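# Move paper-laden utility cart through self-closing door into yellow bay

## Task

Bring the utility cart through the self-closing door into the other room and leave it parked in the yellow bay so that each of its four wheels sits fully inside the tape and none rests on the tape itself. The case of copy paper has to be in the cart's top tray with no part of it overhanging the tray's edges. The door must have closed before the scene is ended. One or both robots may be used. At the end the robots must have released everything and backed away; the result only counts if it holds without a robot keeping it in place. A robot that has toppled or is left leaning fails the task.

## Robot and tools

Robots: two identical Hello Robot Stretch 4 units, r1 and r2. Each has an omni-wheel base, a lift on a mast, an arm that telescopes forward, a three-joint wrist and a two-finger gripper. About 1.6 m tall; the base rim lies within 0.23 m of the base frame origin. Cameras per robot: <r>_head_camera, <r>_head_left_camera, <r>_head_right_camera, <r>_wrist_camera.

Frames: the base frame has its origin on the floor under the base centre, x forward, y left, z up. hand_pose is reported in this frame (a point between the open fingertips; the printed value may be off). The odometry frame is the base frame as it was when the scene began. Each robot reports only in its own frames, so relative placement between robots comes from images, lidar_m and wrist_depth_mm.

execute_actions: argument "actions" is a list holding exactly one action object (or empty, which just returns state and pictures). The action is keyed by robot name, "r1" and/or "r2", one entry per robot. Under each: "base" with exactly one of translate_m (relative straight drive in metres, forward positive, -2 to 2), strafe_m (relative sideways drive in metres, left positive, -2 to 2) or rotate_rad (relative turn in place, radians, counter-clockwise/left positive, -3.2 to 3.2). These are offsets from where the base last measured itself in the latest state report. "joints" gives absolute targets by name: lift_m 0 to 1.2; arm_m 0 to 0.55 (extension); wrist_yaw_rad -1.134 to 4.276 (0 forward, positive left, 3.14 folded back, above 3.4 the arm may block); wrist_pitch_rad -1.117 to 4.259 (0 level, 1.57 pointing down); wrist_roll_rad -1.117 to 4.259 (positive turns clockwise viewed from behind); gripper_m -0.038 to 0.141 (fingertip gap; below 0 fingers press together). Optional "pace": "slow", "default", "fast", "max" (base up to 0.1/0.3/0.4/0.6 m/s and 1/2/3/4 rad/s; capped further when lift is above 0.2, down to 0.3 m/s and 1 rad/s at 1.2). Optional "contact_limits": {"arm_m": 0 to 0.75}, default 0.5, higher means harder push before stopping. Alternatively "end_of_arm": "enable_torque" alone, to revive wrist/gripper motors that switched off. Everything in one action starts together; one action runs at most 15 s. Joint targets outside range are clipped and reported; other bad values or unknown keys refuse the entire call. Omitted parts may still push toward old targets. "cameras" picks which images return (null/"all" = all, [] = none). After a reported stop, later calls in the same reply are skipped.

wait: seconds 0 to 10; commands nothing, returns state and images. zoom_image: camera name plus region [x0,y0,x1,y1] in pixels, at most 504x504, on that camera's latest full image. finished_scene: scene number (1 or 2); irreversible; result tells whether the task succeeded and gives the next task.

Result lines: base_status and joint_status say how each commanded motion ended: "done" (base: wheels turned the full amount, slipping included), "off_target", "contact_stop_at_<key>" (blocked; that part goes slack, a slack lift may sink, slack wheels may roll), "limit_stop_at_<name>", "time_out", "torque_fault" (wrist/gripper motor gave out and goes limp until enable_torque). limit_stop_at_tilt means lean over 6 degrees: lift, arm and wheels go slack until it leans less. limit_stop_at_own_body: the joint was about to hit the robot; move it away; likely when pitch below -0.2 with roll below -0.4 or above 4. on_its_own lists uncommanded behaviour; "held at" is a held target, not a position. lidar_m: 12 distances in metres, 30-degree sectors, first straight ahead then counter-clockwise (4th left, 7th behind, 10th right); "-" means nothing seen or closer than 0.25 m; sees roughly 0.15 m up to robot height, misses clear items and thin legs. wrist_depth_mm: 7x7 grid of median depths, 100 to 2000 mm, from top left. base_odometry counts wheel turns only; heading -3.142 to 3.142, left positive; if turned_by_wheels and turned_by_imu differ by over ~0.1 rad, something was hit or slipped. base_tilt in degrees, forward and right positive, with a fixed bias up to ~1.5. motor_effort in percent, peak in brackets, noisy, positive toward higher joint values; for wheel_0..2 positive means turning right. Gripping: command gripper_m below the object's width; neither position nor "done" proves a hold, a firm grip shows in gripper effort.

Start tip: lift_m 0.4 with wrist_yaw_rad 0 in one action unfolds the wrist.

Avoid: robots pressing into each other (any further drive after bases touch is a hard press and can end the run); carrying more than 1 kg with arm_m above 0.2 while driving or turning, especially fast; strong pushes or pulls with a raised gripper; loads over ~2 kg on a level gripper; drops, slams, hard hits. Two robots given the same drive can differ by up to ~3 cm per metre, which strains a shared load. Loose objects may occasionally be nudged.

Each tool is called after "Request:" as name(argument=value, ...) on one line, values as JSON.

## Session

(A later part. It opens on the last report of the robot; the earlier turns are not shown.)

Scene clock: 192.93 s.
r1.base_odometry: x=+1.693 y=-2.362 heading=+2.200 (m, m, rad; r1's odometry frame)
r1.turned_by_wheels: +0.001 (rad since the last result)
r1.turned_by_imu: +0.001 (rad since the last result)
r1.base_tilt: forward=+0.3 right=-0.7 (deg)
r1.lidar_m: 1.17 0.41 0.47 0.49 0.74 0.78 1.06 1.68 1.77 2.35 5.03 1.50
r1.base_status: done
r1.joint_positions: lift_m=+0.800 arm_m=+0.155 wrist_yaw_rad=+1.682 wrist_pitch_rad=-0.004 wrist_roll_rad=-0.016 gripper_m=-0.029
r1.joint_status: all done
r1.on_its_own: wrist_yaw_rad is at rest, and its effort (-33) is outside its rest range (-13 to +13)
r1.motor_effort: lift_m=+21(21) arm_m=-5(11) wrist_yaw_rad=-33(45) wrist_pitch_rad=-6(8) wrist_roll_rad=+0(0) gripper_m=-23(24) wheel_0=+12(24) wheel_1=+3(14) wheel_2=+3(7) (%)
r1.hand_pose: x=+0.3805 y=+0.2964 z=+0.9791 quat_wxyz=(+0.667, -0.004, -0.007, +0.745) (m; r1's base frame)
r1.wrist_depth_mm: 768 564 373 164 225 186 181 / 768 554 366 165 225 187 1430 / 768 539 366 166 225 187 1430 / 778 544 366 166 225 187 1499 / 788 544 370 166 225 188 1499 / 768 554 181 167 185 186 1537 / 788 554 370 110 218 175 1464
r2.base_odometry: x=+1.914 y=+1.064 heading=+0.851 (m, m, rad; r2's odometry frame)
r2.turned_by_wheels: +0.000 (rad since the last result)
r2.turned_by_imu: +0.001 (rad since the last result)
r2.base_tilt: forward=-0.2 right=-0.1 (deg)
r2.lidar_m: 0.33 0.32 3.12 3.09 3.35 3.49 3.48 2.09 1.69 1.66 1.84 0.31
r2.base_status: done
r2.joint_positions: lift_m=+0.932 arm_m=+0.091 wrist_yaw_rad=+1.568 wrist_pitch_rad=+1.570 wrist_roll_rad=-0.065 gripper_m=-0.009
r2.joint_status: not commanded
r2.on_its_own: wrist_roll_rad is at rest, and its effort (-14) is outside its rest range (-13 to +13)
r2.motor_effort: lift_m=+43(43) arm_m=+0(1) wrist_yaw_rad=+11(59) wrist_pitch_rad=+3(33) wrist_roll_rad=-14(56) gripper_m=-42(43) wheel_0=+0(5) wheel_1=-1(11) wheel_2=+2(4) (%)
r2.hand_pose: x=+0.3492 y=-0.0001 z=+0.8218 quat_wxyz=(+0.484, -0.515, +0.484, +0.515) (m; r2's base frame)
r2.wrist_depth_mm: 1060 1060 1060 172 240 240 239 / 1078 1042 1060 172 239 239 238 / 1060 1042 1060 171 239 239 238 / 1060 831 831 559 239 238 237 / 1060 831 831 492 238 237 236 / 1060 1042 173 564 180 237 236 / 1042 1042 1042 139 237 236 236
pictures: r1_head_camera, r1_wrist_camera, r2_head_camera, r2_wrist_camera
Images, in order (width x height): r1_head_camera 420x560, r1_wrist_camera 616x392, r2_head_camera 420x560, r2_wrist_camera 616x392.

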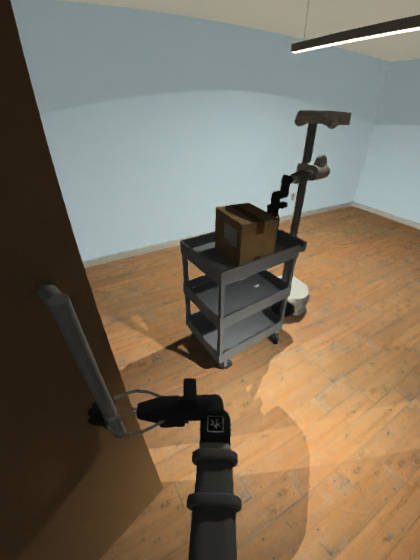

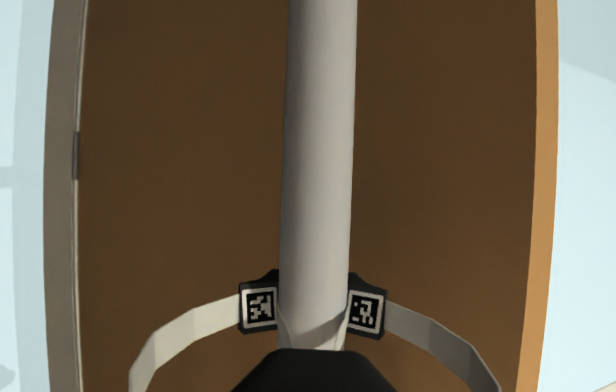

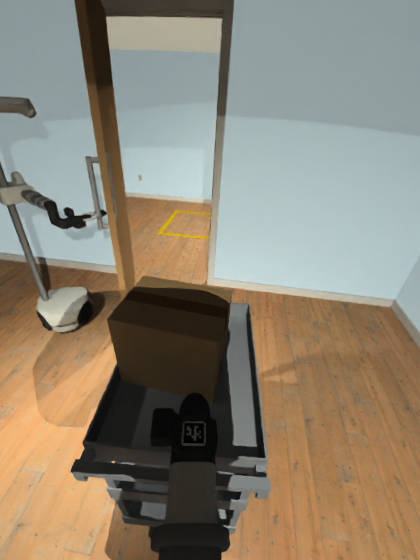

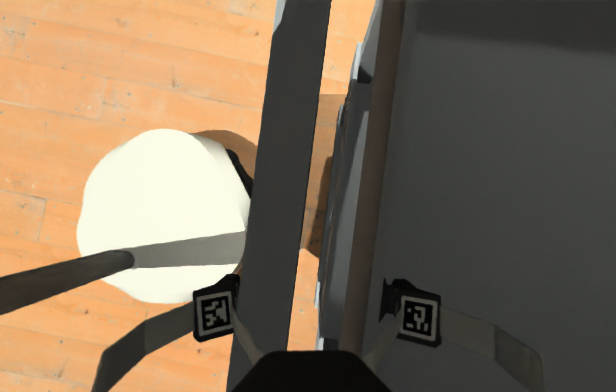

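Request:
execute_actions(actions=[{"r1": {"base": {"strafe_m": -0.088}, "joints": {"arm_m": 0.05}, "pace": "default"}, "r2": {"base": {"strafe_m": -0.12}, "joints": {"wrist_roll_rad": -0.25}, "pace": "default"}}], cameras=["r1_wrist_camera", "r1_head_camera", "r2_wrist_camera", "r2_head_camera"])

Scene clock: 207.77 s.
r1.base_odometry: x=+1.764 y=-2.310 heading=+2.201 (m, m, rad; r1's odometry frame)
r1.turned_by_wheels: +0.001 (rad since the last result)
r1.turned_by_imu: +0.004 (rad since the last result)
r1.base_tilt: forward=+0.3 right=-0.6 (deg)
r1.lidar_m: 1.18 0.34 0.40 0.50 0.84 0.87 1.20 1.63 1.70 2.29 4.94 1.95
r1.base_status: done
r1.joint_positions: lift_m=+0.800 arm_m=+0.051 wrist_yaw_rad=+1.676 wrist_pitch_rad=-0.003 wrist_roll_rad=-0.016 gripper_m=-0.029
r1.joint_status: all done
r1.on_its_own: wrist_yaw_rad is at rest, and its effort (-14) is outside its rest range (-13 to +13)
r1.motor_effort: lift_m=+21(21) arm_m=-7(16) wrist_yaw_rad=-14(33) wrist_pitch_rad=-8(8) wrist_roll_rad=+0(0) gripper_m=-20(25) wheel_0=+9(22) wheel_1=+0(10) wheel_2=+2(9) (%)
r1.hand_pose: x=+0.2787 y=+0.2961 z=+0.9790 quat_wxyz=(+0.669, -0.004, -0.007, +0.743) (m; r1's base frame)
r1.wrist_depth_mm: 788 809 469 163 219 180 - / 798 842 459 164 220 180 158 / 798 831 455 165 228 181 158 / 809 831 452 166 229 181 159 / 809 842 452 167 228 180 160 / 809 842 181 167 183 179 159 / 820 842 421 110 219 166 -
r2.base_odometry: x=+2.004 y=+0.985 heading=+0.852 (m, m, rad; r2's odometry frame)
r2.turned_by_wheels: +0.000 (rad since the last result)
r2.turned_by_imu: +0.001 (rad since the last result)
r2.base_tilt: forward=-0.2 right=+0.0 (deg)
r2.lidar_m: 0.30 0.30 3.24 3.21 3.49 3.52 3.49 1.95 1.56 1.56 1.71 0.33
r2.base_status: done
r2.joint_positions: lift_m=+0.932 arm_m=+0.091 wrist_yaw_rad=+1.570 wrist_pitch_rad=+1.569 wrist_roll_rad=-0.247 gripper_m=-0.009
r2.joint_status: all done
r2.motor_effort: lift_m=+43(43) arm_m=+0(0) wrist_yaw_rad=+2(41) wrist_pitch_rad=+6(17) wrist_roll_rad=-9(48) gripper_m=-40(43) wheel_0=+0(8) wheel_1=+0(11) wheel_2=+3(6) (%)
r2.hand_pose: x=+0.3492 y=+0.0004 z=+0.8218 quat_wxyz=(+0.435, -0.557, +0.434, +0.558) (m; r2's base frame)
r2.wrist_depth_mm: 1060 1078 1060 172 242 241 240 / 1078 1060 1060 172 241 240 240 / 1060 831 842 492 241 240 239 / 1060 831 831 559 240 239 238 / 1060 820 831 496 240 238 239 / 1042 1042 172 559 178 238 237 / 1042 1042 1042 139 237 237 236
pictures: r1_head_camera, r1_wrist_camera, r2_head_camera, r2_wrist_camera
Images, in order (width x height): r1_head_camera 420x560, r1_wrist_camera 616x392, r2_head_camera 420x560, r2_wrist_camera 616x392.

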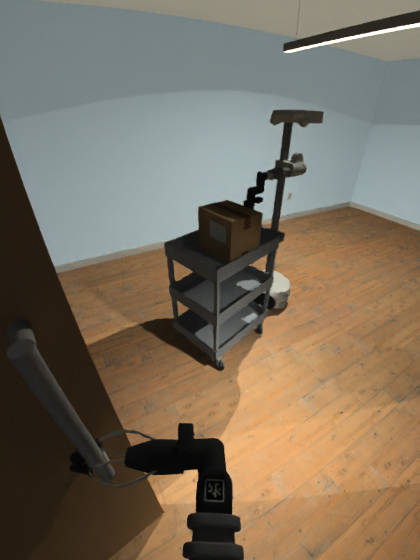

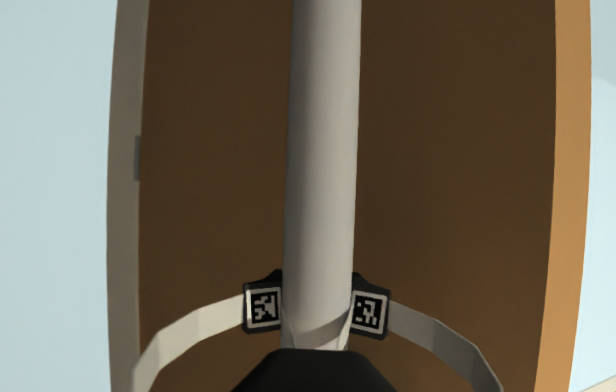

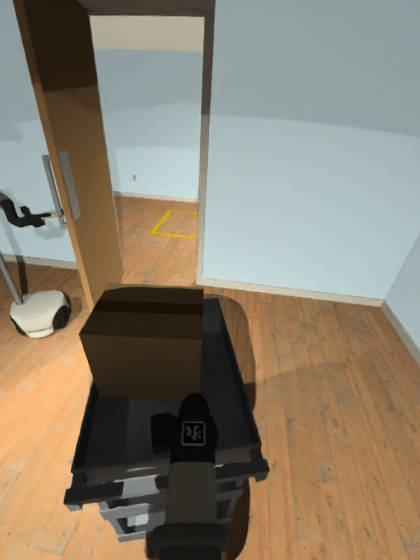

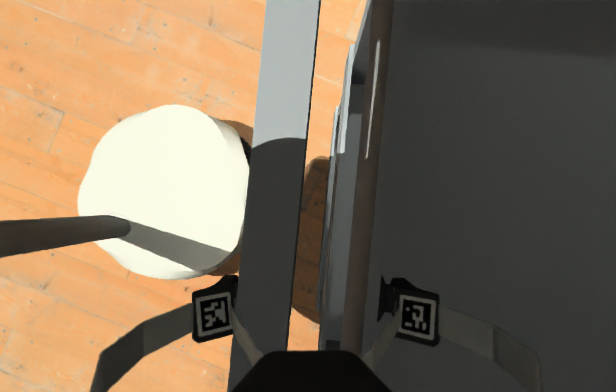

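Request:
execute_actions(actions=[])

Scene clock: 210.43 s.
r1.base_odometry: x=+1.764 y=-2.310 heading=+2.201 (m, m, rad; r1's odometry frame)
r1.turned_by_wheels: +0.000 (rad since the last result)
r1.turned_by_imu: -0.001 (rad since the last result)
r1.base_tilt: forward=+0.4 right=-0.7 (deg)
r1.lidar_m: 1.21 0.32 0.41 0.52 0.80 0.85 1.18 1.64 1.70 2.34 4.93 1.91
r1.base_status: done
r1.joint_positions: lift_m=+0.800 arm_m=+0.051 wrist_yaw_rad=+1.676 wrist_pitch_rad=-0.003 wrist_roll_rad=-0.016 gripper_m=-0.029
r1.joint_status: all done
r1.on_its_own: wrist_yaw_rad is at rest, and its effort (-14) is outside its rest range (-13 to +13)
r1.motor_effort: lift_m=+21(21) arm_m=-7(16) wrist_yaw_rad=-14(33) wrist_pitch_rad=-8(8) wrist_roll_rad=+0(0) gripper_m=-20(25) wheel_0=+9(22) wheel_1=+1(10) wheel_2=+2(9) (%)
r1.hand_pose: x=+0.2787 y=+0.2961 z=+0.9790 quat_wxyz=(+0.669, -0.004, -0.007, +0.743) (m; r1's base frame)
r1.wrist_depth_mm: 788 831 469 163 220 180 - / 788 820 459 163 220 181 158 / 809 842 455 164 220 181 158 / 798 820 455 166 228 181 159 / 809 842 455 167 229 181 160 / 820 831 180 167 183 179 159 / 820 854 424 110 219 166 -
r2.base_odometry: x=+2.004 y=+0.985 heading=+0.852 (m, m, rad; r2's odometry frame)
r2.turned_by_wheels: +0.000 (rad since the last result)
r2.turned_by_imu: +0.001 (rad since the last result)
r2.base_tilt: forward=-0.2 right=+0.1 (deg)
r2.lidar_m: 0.34 0.30 3.24 3.19 3.50 3.51 3.50 1.96 1.55 1.55 1.72 0.32
r2.base_status: done
r2.joint_positions: lift_m=+0.932 arm_m=+0.091 wrist_yaw_rad=+1.570 wrist_pitch_rad=+1.569 wrist_roll_rad=-0.247 gripper_m=-0.009
r2.joint_status: all done
r2.motor_effort: lift_m=+43(43) arm_m=+0(0) wrist_yaw_rad=+4(41) wrist_pitch_rad=+5(17) wrist_roll_rad=-8(48) gripper_m=-42(43) wheel_0=+0(8) wheel_1=+0(11) wheel_2=+3(6) (%)
r2.hand_pose: x=+0.3492 y=+0.0004 z=+0.8218 quat_wxyz=(+0.435, -0.557, +0.434, +0.558) (m; r2's base frame)
r2.wrist_depth_mm: 1060 1078 1042 172 242 241 241 / 1042 1060 1042 172 241 242 241 / 1042 831 831 496 240 239 238 / 1060 831 831 559 240 238 237 / 1060 831 831 496 239 238 238 / 1042 1060 173 564 178 238 238 / 1042 1042 1042 139 237 236 236
pictures: r1_head_camera, r1_head_left_camera, r1_head_right_camera, r1_wrist_camera, r2_head_camera, r2_head_left_camera, r2_head_right_camera, r2_wrist_camera
Images, in order (width x height): r1_head_camera 420x560, r1_head_left_camera 420x672, r1_head_right_camera 420x672, r1_wrist_camera 616x392, r2_head_camera 420x560, r2_head_left_camera 420x672, r2_head_right_camera 420x672, r2_wrist_camera 616x392.

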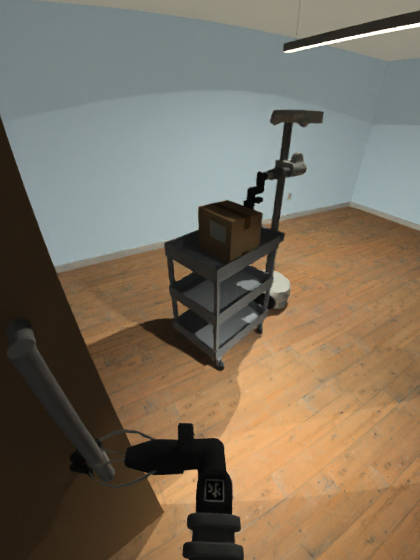

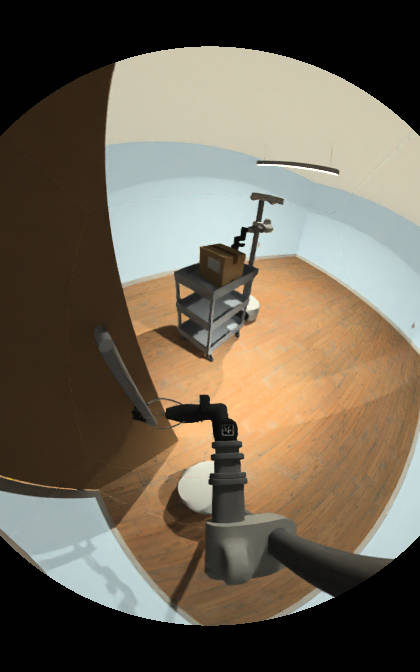

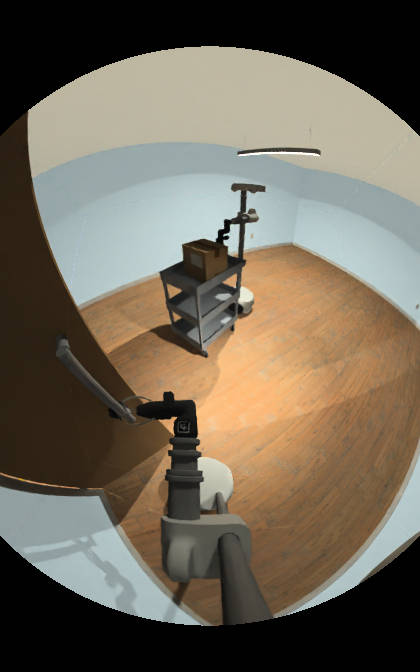

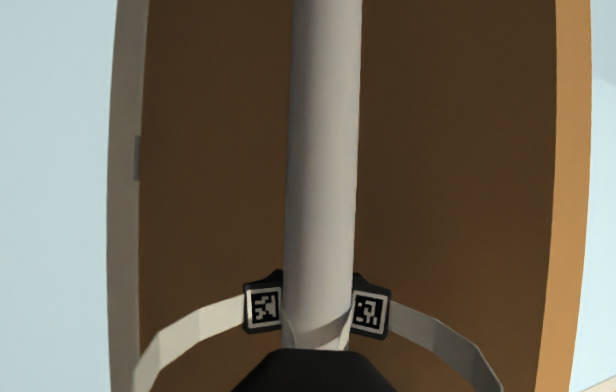

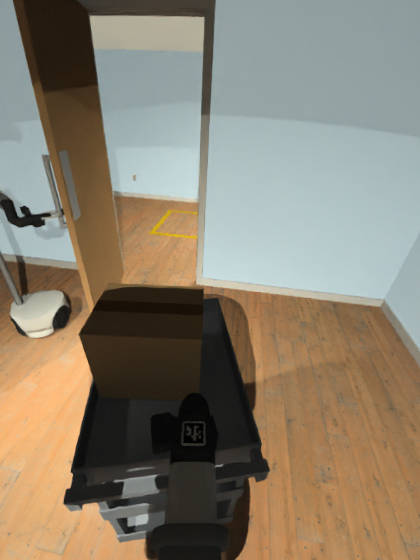

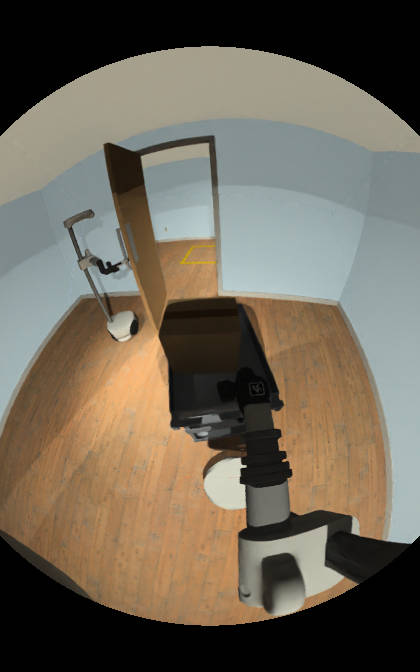

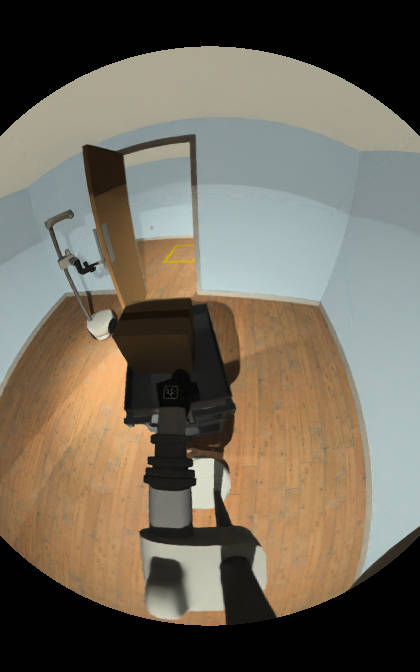

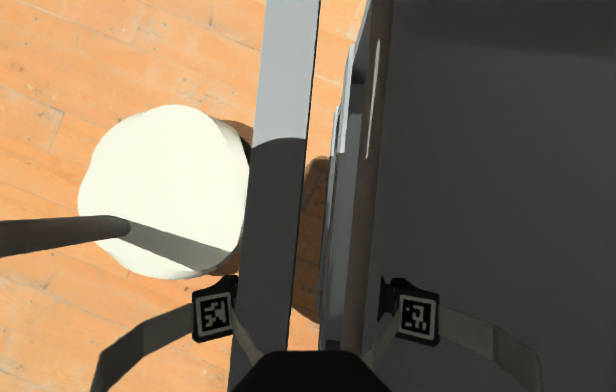

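Request:
zoom_image(camera="r1_head_camera", region=[160, 290, 290, 390])

Request:
zoom_image(camera="r2_head_left_camera", region=[130, 330, 310, 470])

Region (160, 290, 290, 390) of r1_head_camera's 420x560 image, scaled by 3.877, with more detail than that image has; it fills the top 388 rows of this view, and the rest is white.

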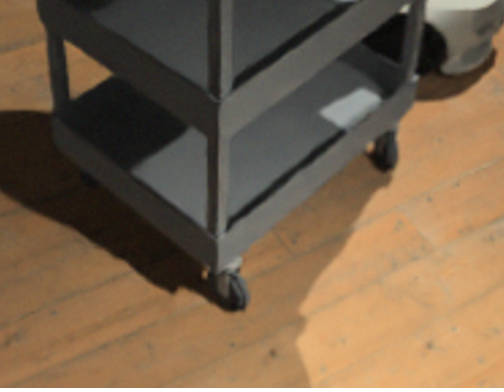

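Region (130, 330, 310, 470) of r2_head_left_camera's 420x672 image, scaled by 2.800, with more detail than that image has.

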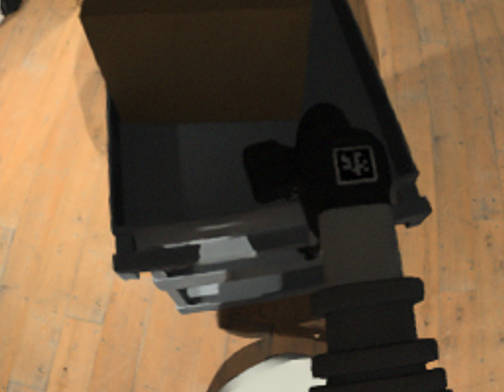

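Request:
zoom_image(camera="r1_head_camera", region=[200, 345, 245, 380])

Request:
zoom_image(camera="r1_head_camera", region=[240, 312, 285, 345])

Region (200, 345, 245, 380) of r1_head_camera's 420x560 image, scaled by 11.200, with more detail than that image has.

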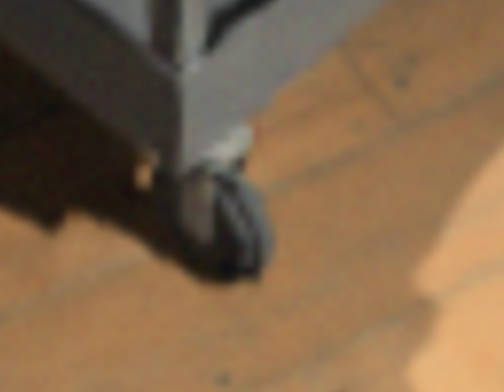

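Region (240, 312, 285, 345) of r1_head_camera's 420x560 image, scaled by 11.200, with more detail than that image has; it fills the top 370 rows of this view, and the rest is white.

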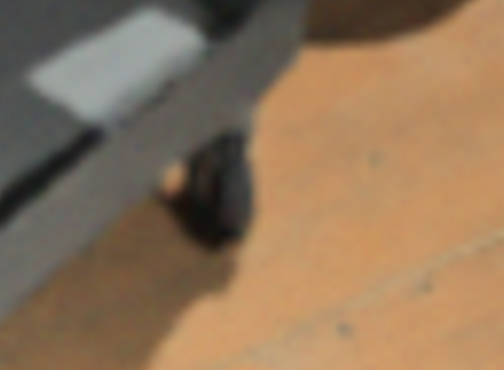

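Request:
execute_actions(actions=[{"r2": {"joints": {"wrist_roll_rad": -0.47}, "pace": "max"}}], cameras=["r1_head_camera", "r2_wrist_camera", "r2_head_camera"])

Scene clock: 222.87 s.
r1.base_odometry: x=+1.764 y=-2.310 heading=+2.201 (m, m, rad; r1's odometry frame)
r1.turned_by_wheels: +0.000 (rad since the last result)
r1.turned_by_imu: -0.001 (rad since the last result)
r1.base_tilt: forward=+0.3 right=-0.6 (deg)
r1.lidar_m: 1.16 0.35 0.40 0.50 0.81 0.85 1.18 1.64 1.72 2.33 4.93 1.96
r1.base_status: not commanded
r1.joint_positions: lift_m=+0.800 arm_m=+0.051 wrist_yaw_rad=+1.676 wrist_pitch_rad=-0.003 wrist_roll_rad=-0.016 gripper_m=-0.029
r1.joint_status: not commanded
r1.motor_effort: lift_m=+21(21) arm_m=-6(7) wrist_yaw_rad=-13(14) wrist_pitch_rad=-8(7) wrist_roll_rad=+0(0) gripper_m=-21(21) wheel_0=+9(9) wheel_1=+0(1) wheel_2=+2(2) (%)
r1.hand_pose: x=+0.2787 y=+0.2961 z=+0.9790 quat_wxyz=(+0.669, -0.004, -0.007, +0.743) (m; r1's base frame)
r1.wrist_depth_mm: 798 831 469 162 220 180 - / 798 820 459 163 220 181 158 / 809 831 455 164 221 182 159 / 809 831 452 166 228 181 159 / 809 842 452 167 228 181 160 / 809 842 181 167 184 180 159 / 820 842 427 110 218 164 -
r2.base_odometry: x=+2.004 y=+0.985 heading=+0.851 (m, m, rad; r2's odometry frame)
r2.turned_by_wheels: -0.001 (rad since the last result)
r2.turned_by_imu: +0.000 (rad since the last result)
r2.base_tilt: forward=-0.2 right=-0.1 (deg)
r2.lidar_m: 0.32 0.30 3.24 3.20 3.50 3.53 3.52 1.96 1.58 1.55 1.71 0.34
r2.base_status: not commanded
r2.joint_positions: lift_m=+0.932 arm_m=+0.091 wrist_yaw_rad=+1.555 wrist_pitch_rad=+1.575 wrist_roll_rad=-0.453 gripper_m=-0.009
r2.joint_status: all done
r2.on_its_own: wrist_yaw_rad is at rest, and its effort (+46) is outside its rest range (-13 to +13); wrist_roll_rad is at rest, and its effort (-49) is outside its rest range (-13 to +13)
r2.motor_effort: lift_m=+43(42) arm_m=+0(1) wrist_yaw_rad=+46(48) wrist_pitch_rad=-12(12) wrist_roll_rad=-49(52) gripper_m=-42(42) wheel_0=-3(4) wheel_1=-3(3) wheel_2=+0(4) (%)
r2.hand_pose: x=+0.3492 y=-0.0026 z=+0.8218 quat_wxyz=(+0.378, -0.597, +0.381, +0.596) (m; r2's base frame)
r2.wrist_depth_mm: 1060 1060 1042 1060 319 241 241 / 1060 1060 1078 172 442 240 239 / 1060 831 831 171 240 240 239 / 668 842 831 171 239 240 238 / 1060 1060 1060 170 238 239 238 / 1060 1042 175 504 190 238 238 / 1060 1042 1025 139 190 237 237
pictures: r1_head_camera, r2_head_camera, r2_wrist_camera
Images, in order (width x height): r1_head_camera 420x560, r2_head_camera 420x560, r2_wrist_camera 616x392.

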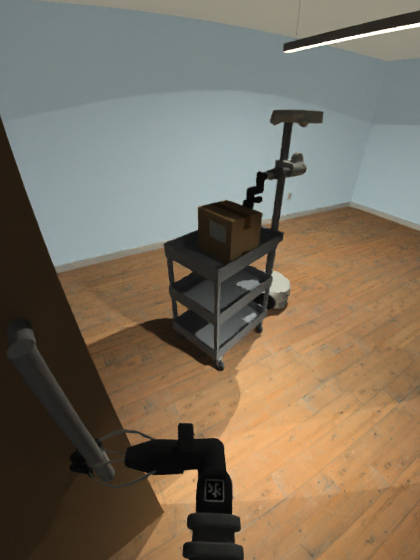

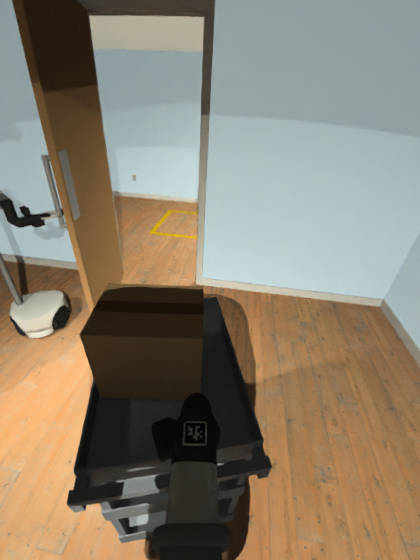

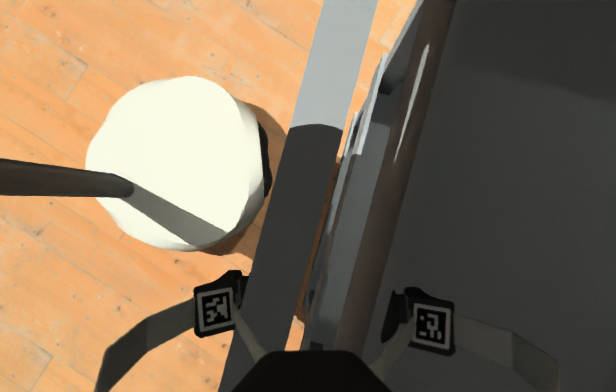

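Request:
execute_actions(actions=[], cameras=["r1_head_camera", "r2_wrist_camera", "r2_head_camera"])

Scene clock: 223.53 s.
r1.base_odometry: x=+1.764 y=-2.310 heading=+2.201 (m, m, rad; r1's odometry frame)
r1.turned_by_wheels: +0.000 (rad since the last result)
r1.turned_by_imu: +0.000 (rad since the last result)
r1.base_tilt: forward=+0.3 right=-0.7 (deg)
r1.lidar_m: 1.18 0.34 0.41 0.49 0.80 0.86 1.16 1.63 1.69 2.29 4.94 1.93
r1.base_status: not commanded
r1.joint_positions: lift_m=+0.800 arm_m=+0.051 wrist_yaw_rad=+1.676 wrist_pitch_rad=-0.003 wrist_roll_rad=-0.016 gripper_m=-0.029
r1.joint_status: not commanded
r1.motor_effort: lift_m=+21(21) arm_m=-6(7) wrist_yaw_rad=-13(14) wrist_pitch_rad=-8(7) wrist_roll_rad=+0(0) gripper_m=-20(21) wheel_0=+9(9) wheel_1=+1(1) wheel_2=+2(2) (%)
r1.hand_pose: x=+0.2787 y=+0.2961 z=+0.9790 quat_wxyz=(+0.669, -0.004, -0.007, +0.743) (m; r1's base frame)
r1.wrist_depth_mm: 778 820 466 162 220 180 - / 778 831 462 164 220 181 158 / 809 831 455 165 220 181 158 / 809 842 452 167 228 181 158 / 809 842 455 167 229 181 160 / 820 842 181 167 184 179 158 / 809 854 427 110 218 166 -
r2.base_odometry: x=+2.004 y=+0.985 heading=+0.851 (m, m, rad; r2's odometry frame)
r2.turned_by_wheels: +0.000 (rad since the last result)
r2.turned_by_imu: +0.000 (rad since the last result)
r2.base_tilt: forward=-0.2 right=+0.0 (deg)
r2.lidar_m: 0.31 0.30 3.25 3.21 3.48 3.53 3.51 1.95 1.57 1.55 1.68 0.33
r2.base_status: not commanded
r2.joint_positions: lift_m=+0.932 arm_m=+0.091 wrist_yaw_rad=+1.555 wrist_pitch_rad=+1.575 wrist_roll_rad=-0.453 gripper_m=-0.009
r2.joint_status: all done
r2.on_its_own: wrist_yaw_rad is at rest, and its effort (+46) is outside its rest range (-13 to +13); wrist_roll_rad is at rest, and its effort (-49) is outside its rest range (-13 to +13)
r2.motor_effort: lift_m=+43(42) arm_m=+1(1) wrist_yaw_rad=+46(48) wrist_pitch_rad=-12(12) wrist_roll_rad=-49(52) gripper_m=-42(42) wheel_0=-4(4) wheel_1=-3(3) wheel_2=+0(4) (%)
r2.hand_pose: x=+0.3492 y=-0.0026 z=+0.8218 quat_wxyz=(+0.378, -0.597, +0.381, +0.596) (m; r2's base frame)
r2.wrist_depth_mm: 1078 1078 1042 1042 320 240 239 / 1078 1078 1042 171 442 241 239 / 1060 831 831 171 240 241 239 / 683 831 842 171 239 239 240 / 1042 1060 1060 170 239 239 237 / 1042 1042 175 504 189 238 239 / 1042 1025 1042 139 190 237 236
pictures: r1_head_camera, r2_head_camera, r2_wrist_camera
Images, in order (width x height): r1_head_camera 420x560, r2_head_camera 420x560, r2_wrist_camera 616x392.

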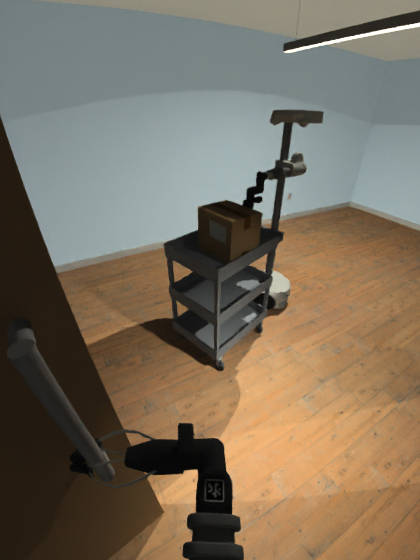

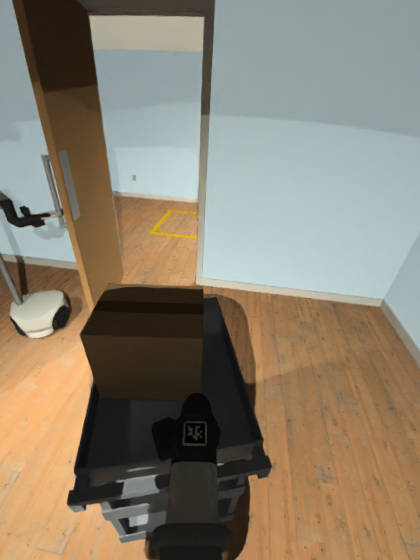

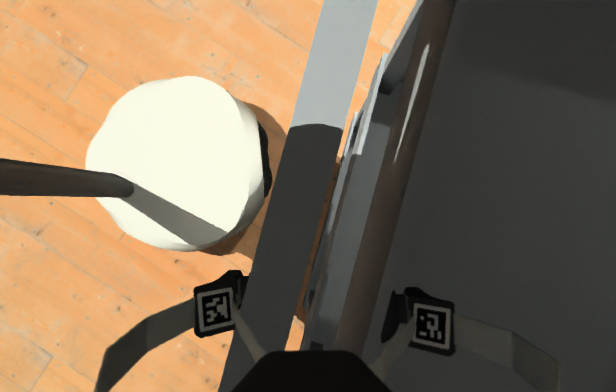

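Request:
execute_actions(actions=[{"r2": {"base": {"translate_m": 0.13}, "pace": "max"}}], cameras=["r1_head_camera", "r2_wrist_camera", "r2_head_camera"])

Scene clock: 231.57 s.
r1.base_odometry: x=+1.764 y=-2.310 heading=+2.201 (m, m, rad; r1's odometry frame)
r1.turned_by_wheels: +0.000 (rad since the last result)
r1.turned_by_imu: -0.002 (rad since the last result)
r1.base_tilt: forward=+0.3 right=-0.6 (deg)
r1.lidar_m: 1.10 0.34 0.43 0.48 0.78 0.87 1.17 1.63 1.69 2.30 4.94 1.93
r1.base_status: not commanded
r1.joint_positions: lift_m=+0.800 arm_m=+0.051 wrist_yaw_rad=+1.676 wrist_pitch_rad=-0.003 wrist_roll_rad=-0.016 gripper_m=-0.029
r1.joint_status: not commanded
r1.on_its_own: wrist_yaw_rad is at rest, and its effort (-15) is outside its rest range (-13 to +13)
r1.motor_effort: lift_m=+21(21) arm_m=-6(7) wrist_yaw_rad=-15(14) wrist_pitch_rad=-8(8) wrist_roll_rad=+0(0) gripper_m=-20(20) wheel_0=+9(9) wheel_1=+1(1) wheel_2=+2(2) (%)
r1.hand_pose: x=+0.2787 y=+0.2961 z=+0.9790 quat_wxyz=(+0.669, -0.004, -0.007, +0.743) (m; r1's base frame)
r1.wrist_depth_mm: 788 831 469 163 220 180 - / 788 820 466 163 221 181 158 / 798 831 459 165 221 181 158 / 809 842 452 167 229 181 158 / 809 831 452 167 228 181 160 / 820 842 181 167 184 180 159 / 798 842 424 110 220 166 -
r2.base_odometry: x=+2.090 y=+1.083 heading=+0.850 (m, m, rad; r2's odometry frame)
r2.turned_by_wheels: -0.001 (rad since the last result)
r2.turned_by_imu: -0.001 (rad since the last result)
r2.base_tilt: forward=-0.2 right=+0.1 (deg)
r2.lidar_m: 0.32 0.29 0.36 3.20 3.47 3.65 3.62 1.97 1.60 1.56 1.74 0.33
r2.base_status: done
r2.joint_positions: lift_m=+0.932 arm_m=+0.091 wrist_yaw_rad=+1.559 wrist_pitch_rad=+1.578 wrist_roll_rad=-0.459 gripper_m=-0.009
r2.joint_status: not commanded
r2.on_its_own: wrist_yaw_rad is at rest, and its effort (+36) is outside its rest range (-13 to +13); wrist_roll_rad is at rest, and its effort (-33) is outside its rest range (-13 to +13)
r2.motor_effort: lift_m=+43(43) arm_m=+1(1) wrist_yaw_rad=+36(53) wrist_pitch_rad=-20(44) wrist_roll_rad=-33(49) gripper_m=-41(43) wheel_0=-6(9) wheel_1=-1(5) wheel_2=-2(23) (%)
r2.hand_pose: x=+0.3492 y=-0.0031 z=+0.8218 quat_wxyz=(+0.375, -0.600, +0.379, +0.597) (m; r2's base frame)
r2.wrist_depth_mm: 1078 1060 1042 171 353 241 239 / 1060 1042 1042 171 241 240 239 / 1060 831 842 171 239 239 239 / 1042 831 842 170 239 238 238 / 1042 1060 1025 492 239 238 238 / 1060 1060 174 508 179 237 237 / 1042 1060 1042 139 238 237 237
pictures: r1_head_camera, r2_head_camera, r2_wrist_camera
Images, in order (width x height): r1_head_camera 420x560, r2_head_camera 420x560, r2_wrist_camera 616x392.

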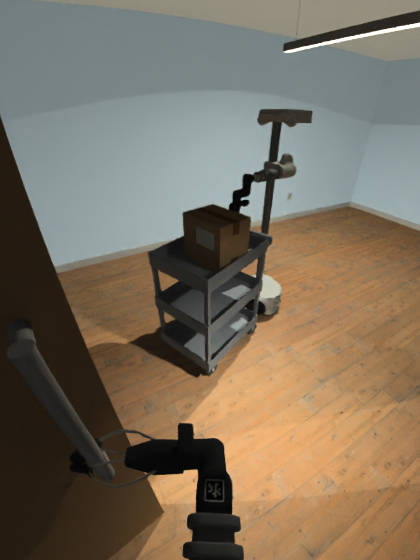

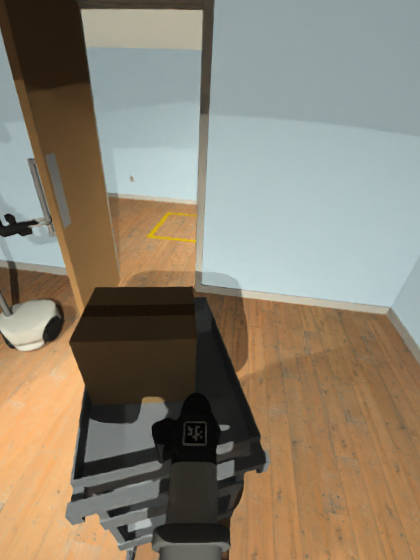

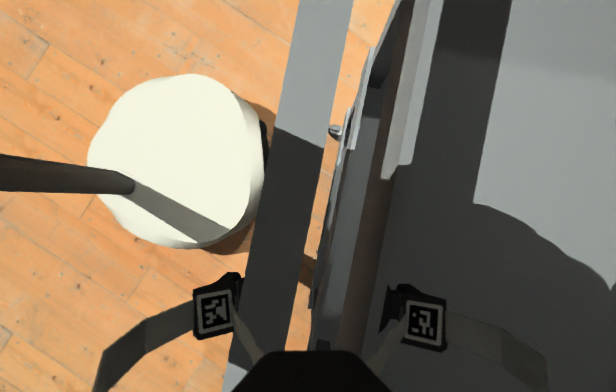

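Request:
zoom_image(camera="r1_head_camera", region=[150, 310, 280, 400])

Region (150, 310, 280, 400) of r1_head_camera's 420x560 image, scaled by 3.877, with more detail than that image has; it fills the top 349 rows of this view, and the rest is white.

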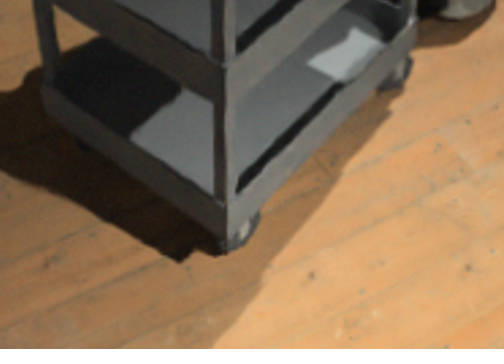

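Request:
execute_actions(actions=[{"r2": {"base": {"translate_m": 0.33}, "joints": {"wrist_roll_rad": -0.13}, "pace": "max"}}], cameras=["r1_head_camera", "r2_wrist_camera", "r2_head_camera", "r1_head_left_camera"])

Scene clock: 266.10 s.
r1.base_odometry: x=+1.764 y=-2.310 heading=+2.201 (m, m, rad; r1's odometry frame)
r1.turned_by_wheels: +0.000 (rad since the last result)
r1.turned_by_imu: -0.002 (rad since the last result)
r1.base_tilt: forward=+0.3 right=-0.6 (deg)
r1.lidar_m: 0.98 0.35 0.40 0.52 0.80 0.85 1.16 1.63 1.71 2.32 4.93 4.49
r1.base_status: not commanded
r1.joint_positions: lift_m=+0.800 arm_m=+0.051 wrist_yaw_rad=+1.676 wrist_pitch_rad=-0.003 wrist_roll_rad=-0.016 gripper_m=-0.029
r1.joint_status: not commanded
r1.on_its_own: wrist_yaw_rad is at rest, and its effort (-14) is outside its rest range (-13 to +13)
r1.motor_effort: lift_m=+21(21) arm_m=-6(7) wrist_yaw_rad=-14(13) wrist_pitch_rad=-8(7) wrist_roll_rad=-1(0) gripper_m=-20(21) wheel_0=+9(9) wheel_1=+1(2) wheel_2=+2(2) (%)
r1.hand_pose: x=+0.2787 y=+0.2961 z=+0.9790 quat_wxyz=(+0.669, -0.004, -0.007, +0.743) (m; r1's base frame)
r1.wrist_depth_mm: 788 831 466 163 220 180 - / 798 831 462 163 220 181 158 / 798 842 459 165 222 181 158 / 788 831 459 167 229 181 158 / 798 842 459 167 229 181 160 / 809 820 181 167 185 180 159 / 820 831 424 110 217 165 -
r2.base_odometry: x=+2.308 y=+1.331 heading=+0.851 (m, m, rad; r2's odometry frame)
r2.turned_by_wheels: +0.001 (rad since the last result)
r2.turned_by_imu: +0.003 (rad since the last result)
r2.base_tilt: forward=-0.3 right=+0.1 (deg)
r2.lidar_m: 0.32 0.29 0.34 3.13 3.41 3.97 3.96 2.05 1.65 1.62 1.78 0.34
r2.base_status: done
r2.joint_positions: lift_m=+0.932 arm_m=+0.091 wrist_yaw_rad=+1.580 wrist_pitch_rad=+1.566 wrist_roll_rad=-0.138 gripper_m=-0.009
r2.joint_status: all done
r2.on_its_own: wrist_yaw_rad is at rest, and its effort (-25) is outside its rest range (-13 to +13); wrist_roll_rad is at rest, and its effort (+23) is outside its rest range (-13 to +13)
r2.motor_effort: lift_m=+40(43) arm_m=+2(2) wrist_yaw_rad=-25(36) wrist_pitch_rad=+16(21) wrist_roll_rad=+23(32) gripper_m=-39(40) wheel_0=+3(9) wheel_1=+2(10) wheel_2=+4(16) (%)
r2.hand_pose: x=+0.3489 y=+0.0022 z=+0.8220 quat_wxyz=(+0.463, -0.534, +0.460, +0.537) (m; r2's base frame)
r2.wrist_depth_mm: 1060 1060 174 1078 243 242 241 / 1078 1078 174 1060 243 241 241 / 1078 842 173 569 242 241 240 / 1060 842 172 831 241 240 238 / 661 831 820 564 240 239 238 / 1060 1042 174 878 178 238 237 / 1042 1042 1060 140 238 237 236
pictures: r1_head_camera, r1_head_left_camera, r2_head_camera, r2_wrist_camera
Images, in order (width x height): r1_head_camera 420x560, r1_head_left_camera 420x672, r2_head_camera 420x560, r2_wrist_camera 616x392.

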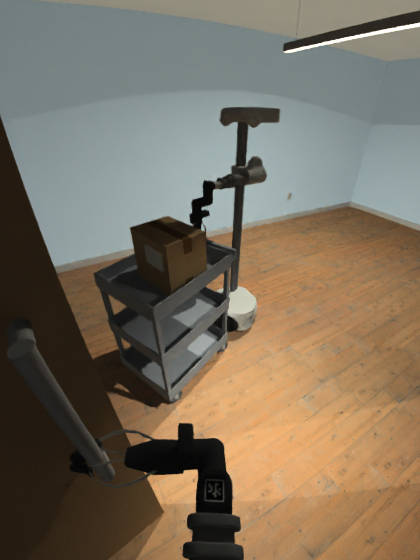

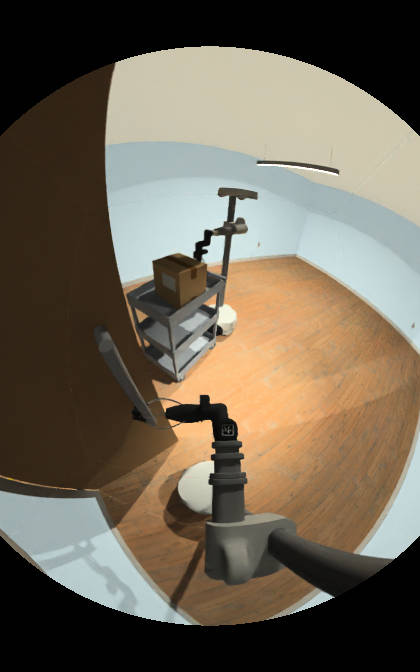

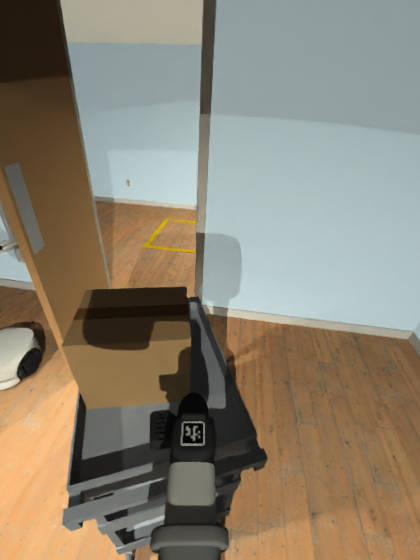

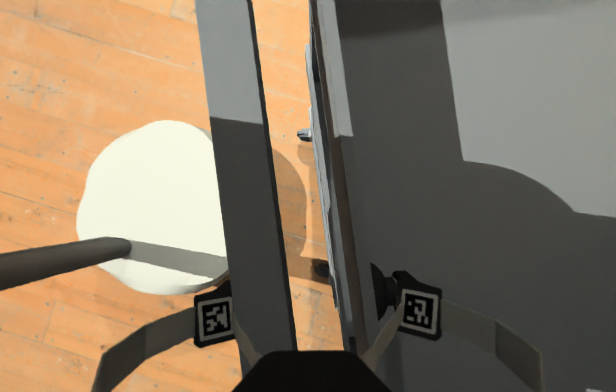

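Request:
zoom_image(camera="r1_head_camera", region=[110, 330, 250, 430])

Request:
zoom_image(camera="r1_head_camera", region=[150, 375, 200, 412])

Region (110, 330, 250, 430) of r1_head_camera's 420x560 image, scaled by 3.600, with more detail than that image has; it fills the top 360 rows of this view, and the rest is white.

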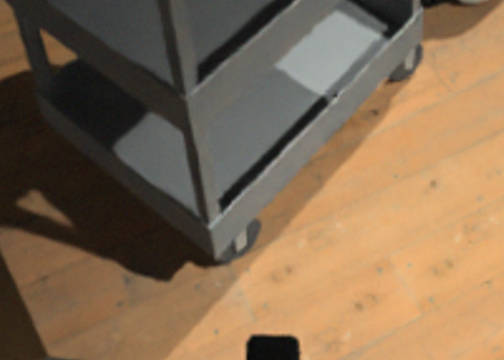

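Region (150, 375, 200, 412) of r1_head_camera's 420x560 image, scaled by 10.080, with more detail than that image has; it fills the top 373 rows of this view, and the rest is white.

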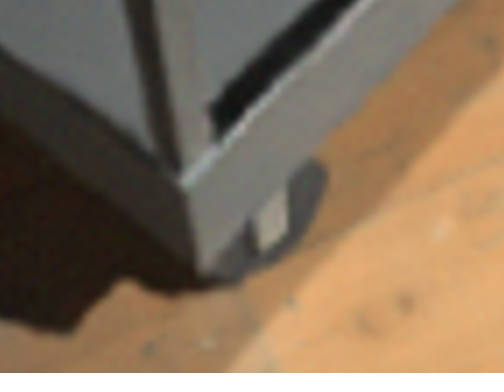

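Request:
execute_actions(actions=[{"r2": {"base": {"rotate_rad": 0.14}, "joints": {"wrist_roll_rad": -0.2}, "pace": "default"}}], cameras=["r1_head_camera", "r2_wrist_camera", "r2_head_camera"])

Scene clock: 272.77 s.
r1.base_odometry: x=+1.764 y=-2.310 heading=+2.201 (m, m, rad; r1's odometry frame)
r1.turned_by_wheels: +0.000 (rad since the last result)
r1.turned_by_imu: -0.001 (rad since the last result)
r1.base_tilt: forward=+0.3 right=-0.6 (deg)
r1.lidar_m: 0.96 0.31 0.41 0.48 0.82 0.85 1.17 1.63 1.72 2.30 4.92 4.51
r1.base_status: not commanded
r1.joint_positions: lift_m=+0.800 arm_m=+0.051 wrist_yaw_rad=+1.676 wrist_pitch_rad=-0.003 wrist_roll_rad=-0.016 gripper_m=-0.029
r1.joint_status: not commanded
r1.on_its_own: wrist_yaw_rad is at rest, and its effort (-14) is outside its rest range (-13 to +13)
r1.motor_effort: lift_m=+21(21) arm_m=-6(6) wrist_yaw_rad=-14(14) wrist_pitch_rad=-8(8) wrist_roll_rad=+0(0) gripper_m=-20(22) wheel_0=+9(9) wheel_1=+1(0) wheel_2=+2(2) (%)
r1.hand_pose: x=+0.2787 y=+0.2961 z=+0.9790 quat_wxyz=(+0.669, -0.004, -0.007, +0.743) (m; r1's base frame)
r1.wrist_depth_mm: 798 820 469 163 220 180 - / 788 831 462 163 220 180 158 / 798 831 455 165 220 181 159 / 809 842 455 166 229 181 158 / 798 831 452 167 229 181 160 / 809 854 181 167 184 179 159 / 798 842 424 110 218 165 -
r2.base_odometry: x=+2.308 y=+1.331 heading=+0.991 (m, m, rad; r2's odometry frame)
r2.turned_by_wheels: +0.140 (rad since the last result)
r2.turned_by_imu: +0.137 (rad since the last result)
r2.base_tilt: forward=-0.3 right=-0.1 (deg)
r2.lidar_m: 0.33 0.30 3.12 3.15 3.70 3.94 3.20 1.87 1.62 1.63 1.92 0.31
r2.base_status: done
r2.joint_positions: lift_m=+0.932 arm_m=+0.091 wrist_yaw_rad=+1.565 wrist_pitch_rad=+1.573 wrist_roll_rad=-0.194 gripper_m=-0.009
r2.joint_status: all done
r2.on_its_own: wrist_yaw_rad is at rest, and its effort (+18) is outside its rest range (-13 to +13); wrist_roll_rad is at rest, and its effort (-19) is outside its rest range (-13 to +13)
r2.motor_effort: lift_m=+41(42) arm_m=+2(3) wrist_yaw_rad=+18(28) wrist_pitch_rad=-6(53) wrist_roll_rad=-19(23) gripper_m=-40(42) wheel_0=-2(11) wheel_1=-2(4) wheel_2=+1(10) (%)
r2.hand_pose: x=+0.3489 y=-0.0012 z=+0.8219 quat_wxyz=(+0.450, -0.545, +0.451, +0.544) (m; r2's base frame)
r2.wrist_depth_mm: 1078 1060 1078 171 240 241 239 / 1060 1060 1042 171 240 239 238 / 1060 842 831 171 240 239 238 / 1042 831 842 564 239 239 237 / 661 820 831 496 239 239 237 / 1060 1042 174 559 179 237 237 / 1042 1042 1025 140 238 236 236
pictures: r1_head_camera, r2_head_camera, r2_wrist_camera
Images, in order (width x height): r1_head_camera 420x560, r2_head_camera 420x560, r2_wrist_camera 616x392.

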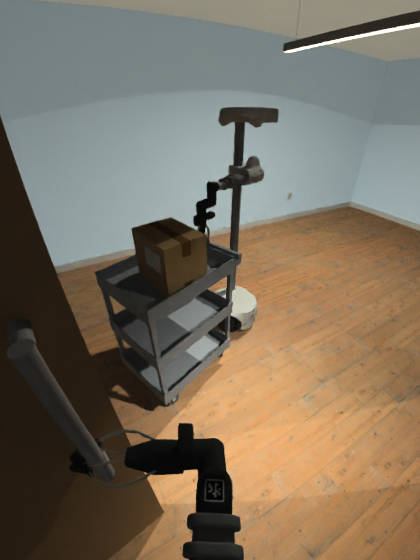

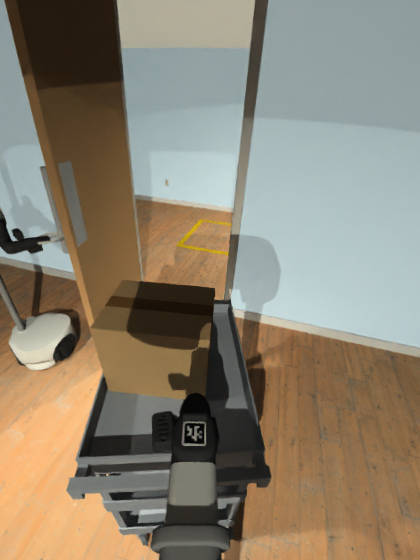

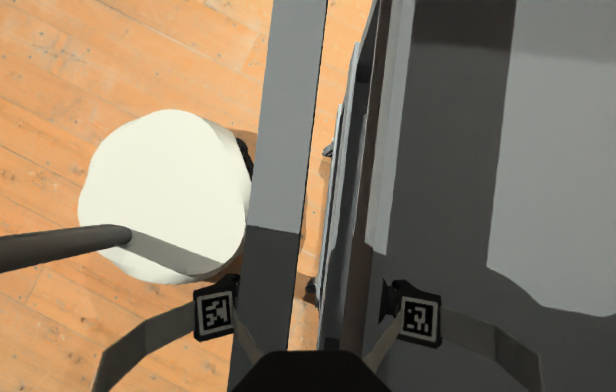

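Request:
zoom_image(camera="r1_head_camera", region=[110, 330, 250, 430])

Region (110, 330, 250, 430) of r1_head_camera's 420x560 image, scaled by 3.600, with more detail than that image has; it fills the top 360 rows of this view, and the rest is white.

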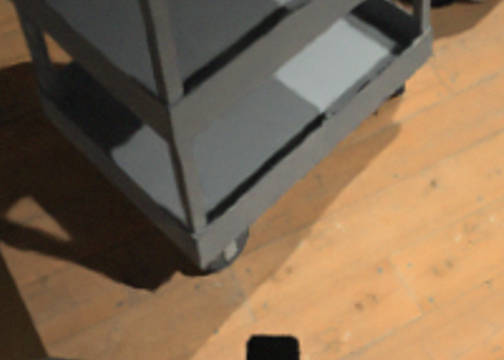

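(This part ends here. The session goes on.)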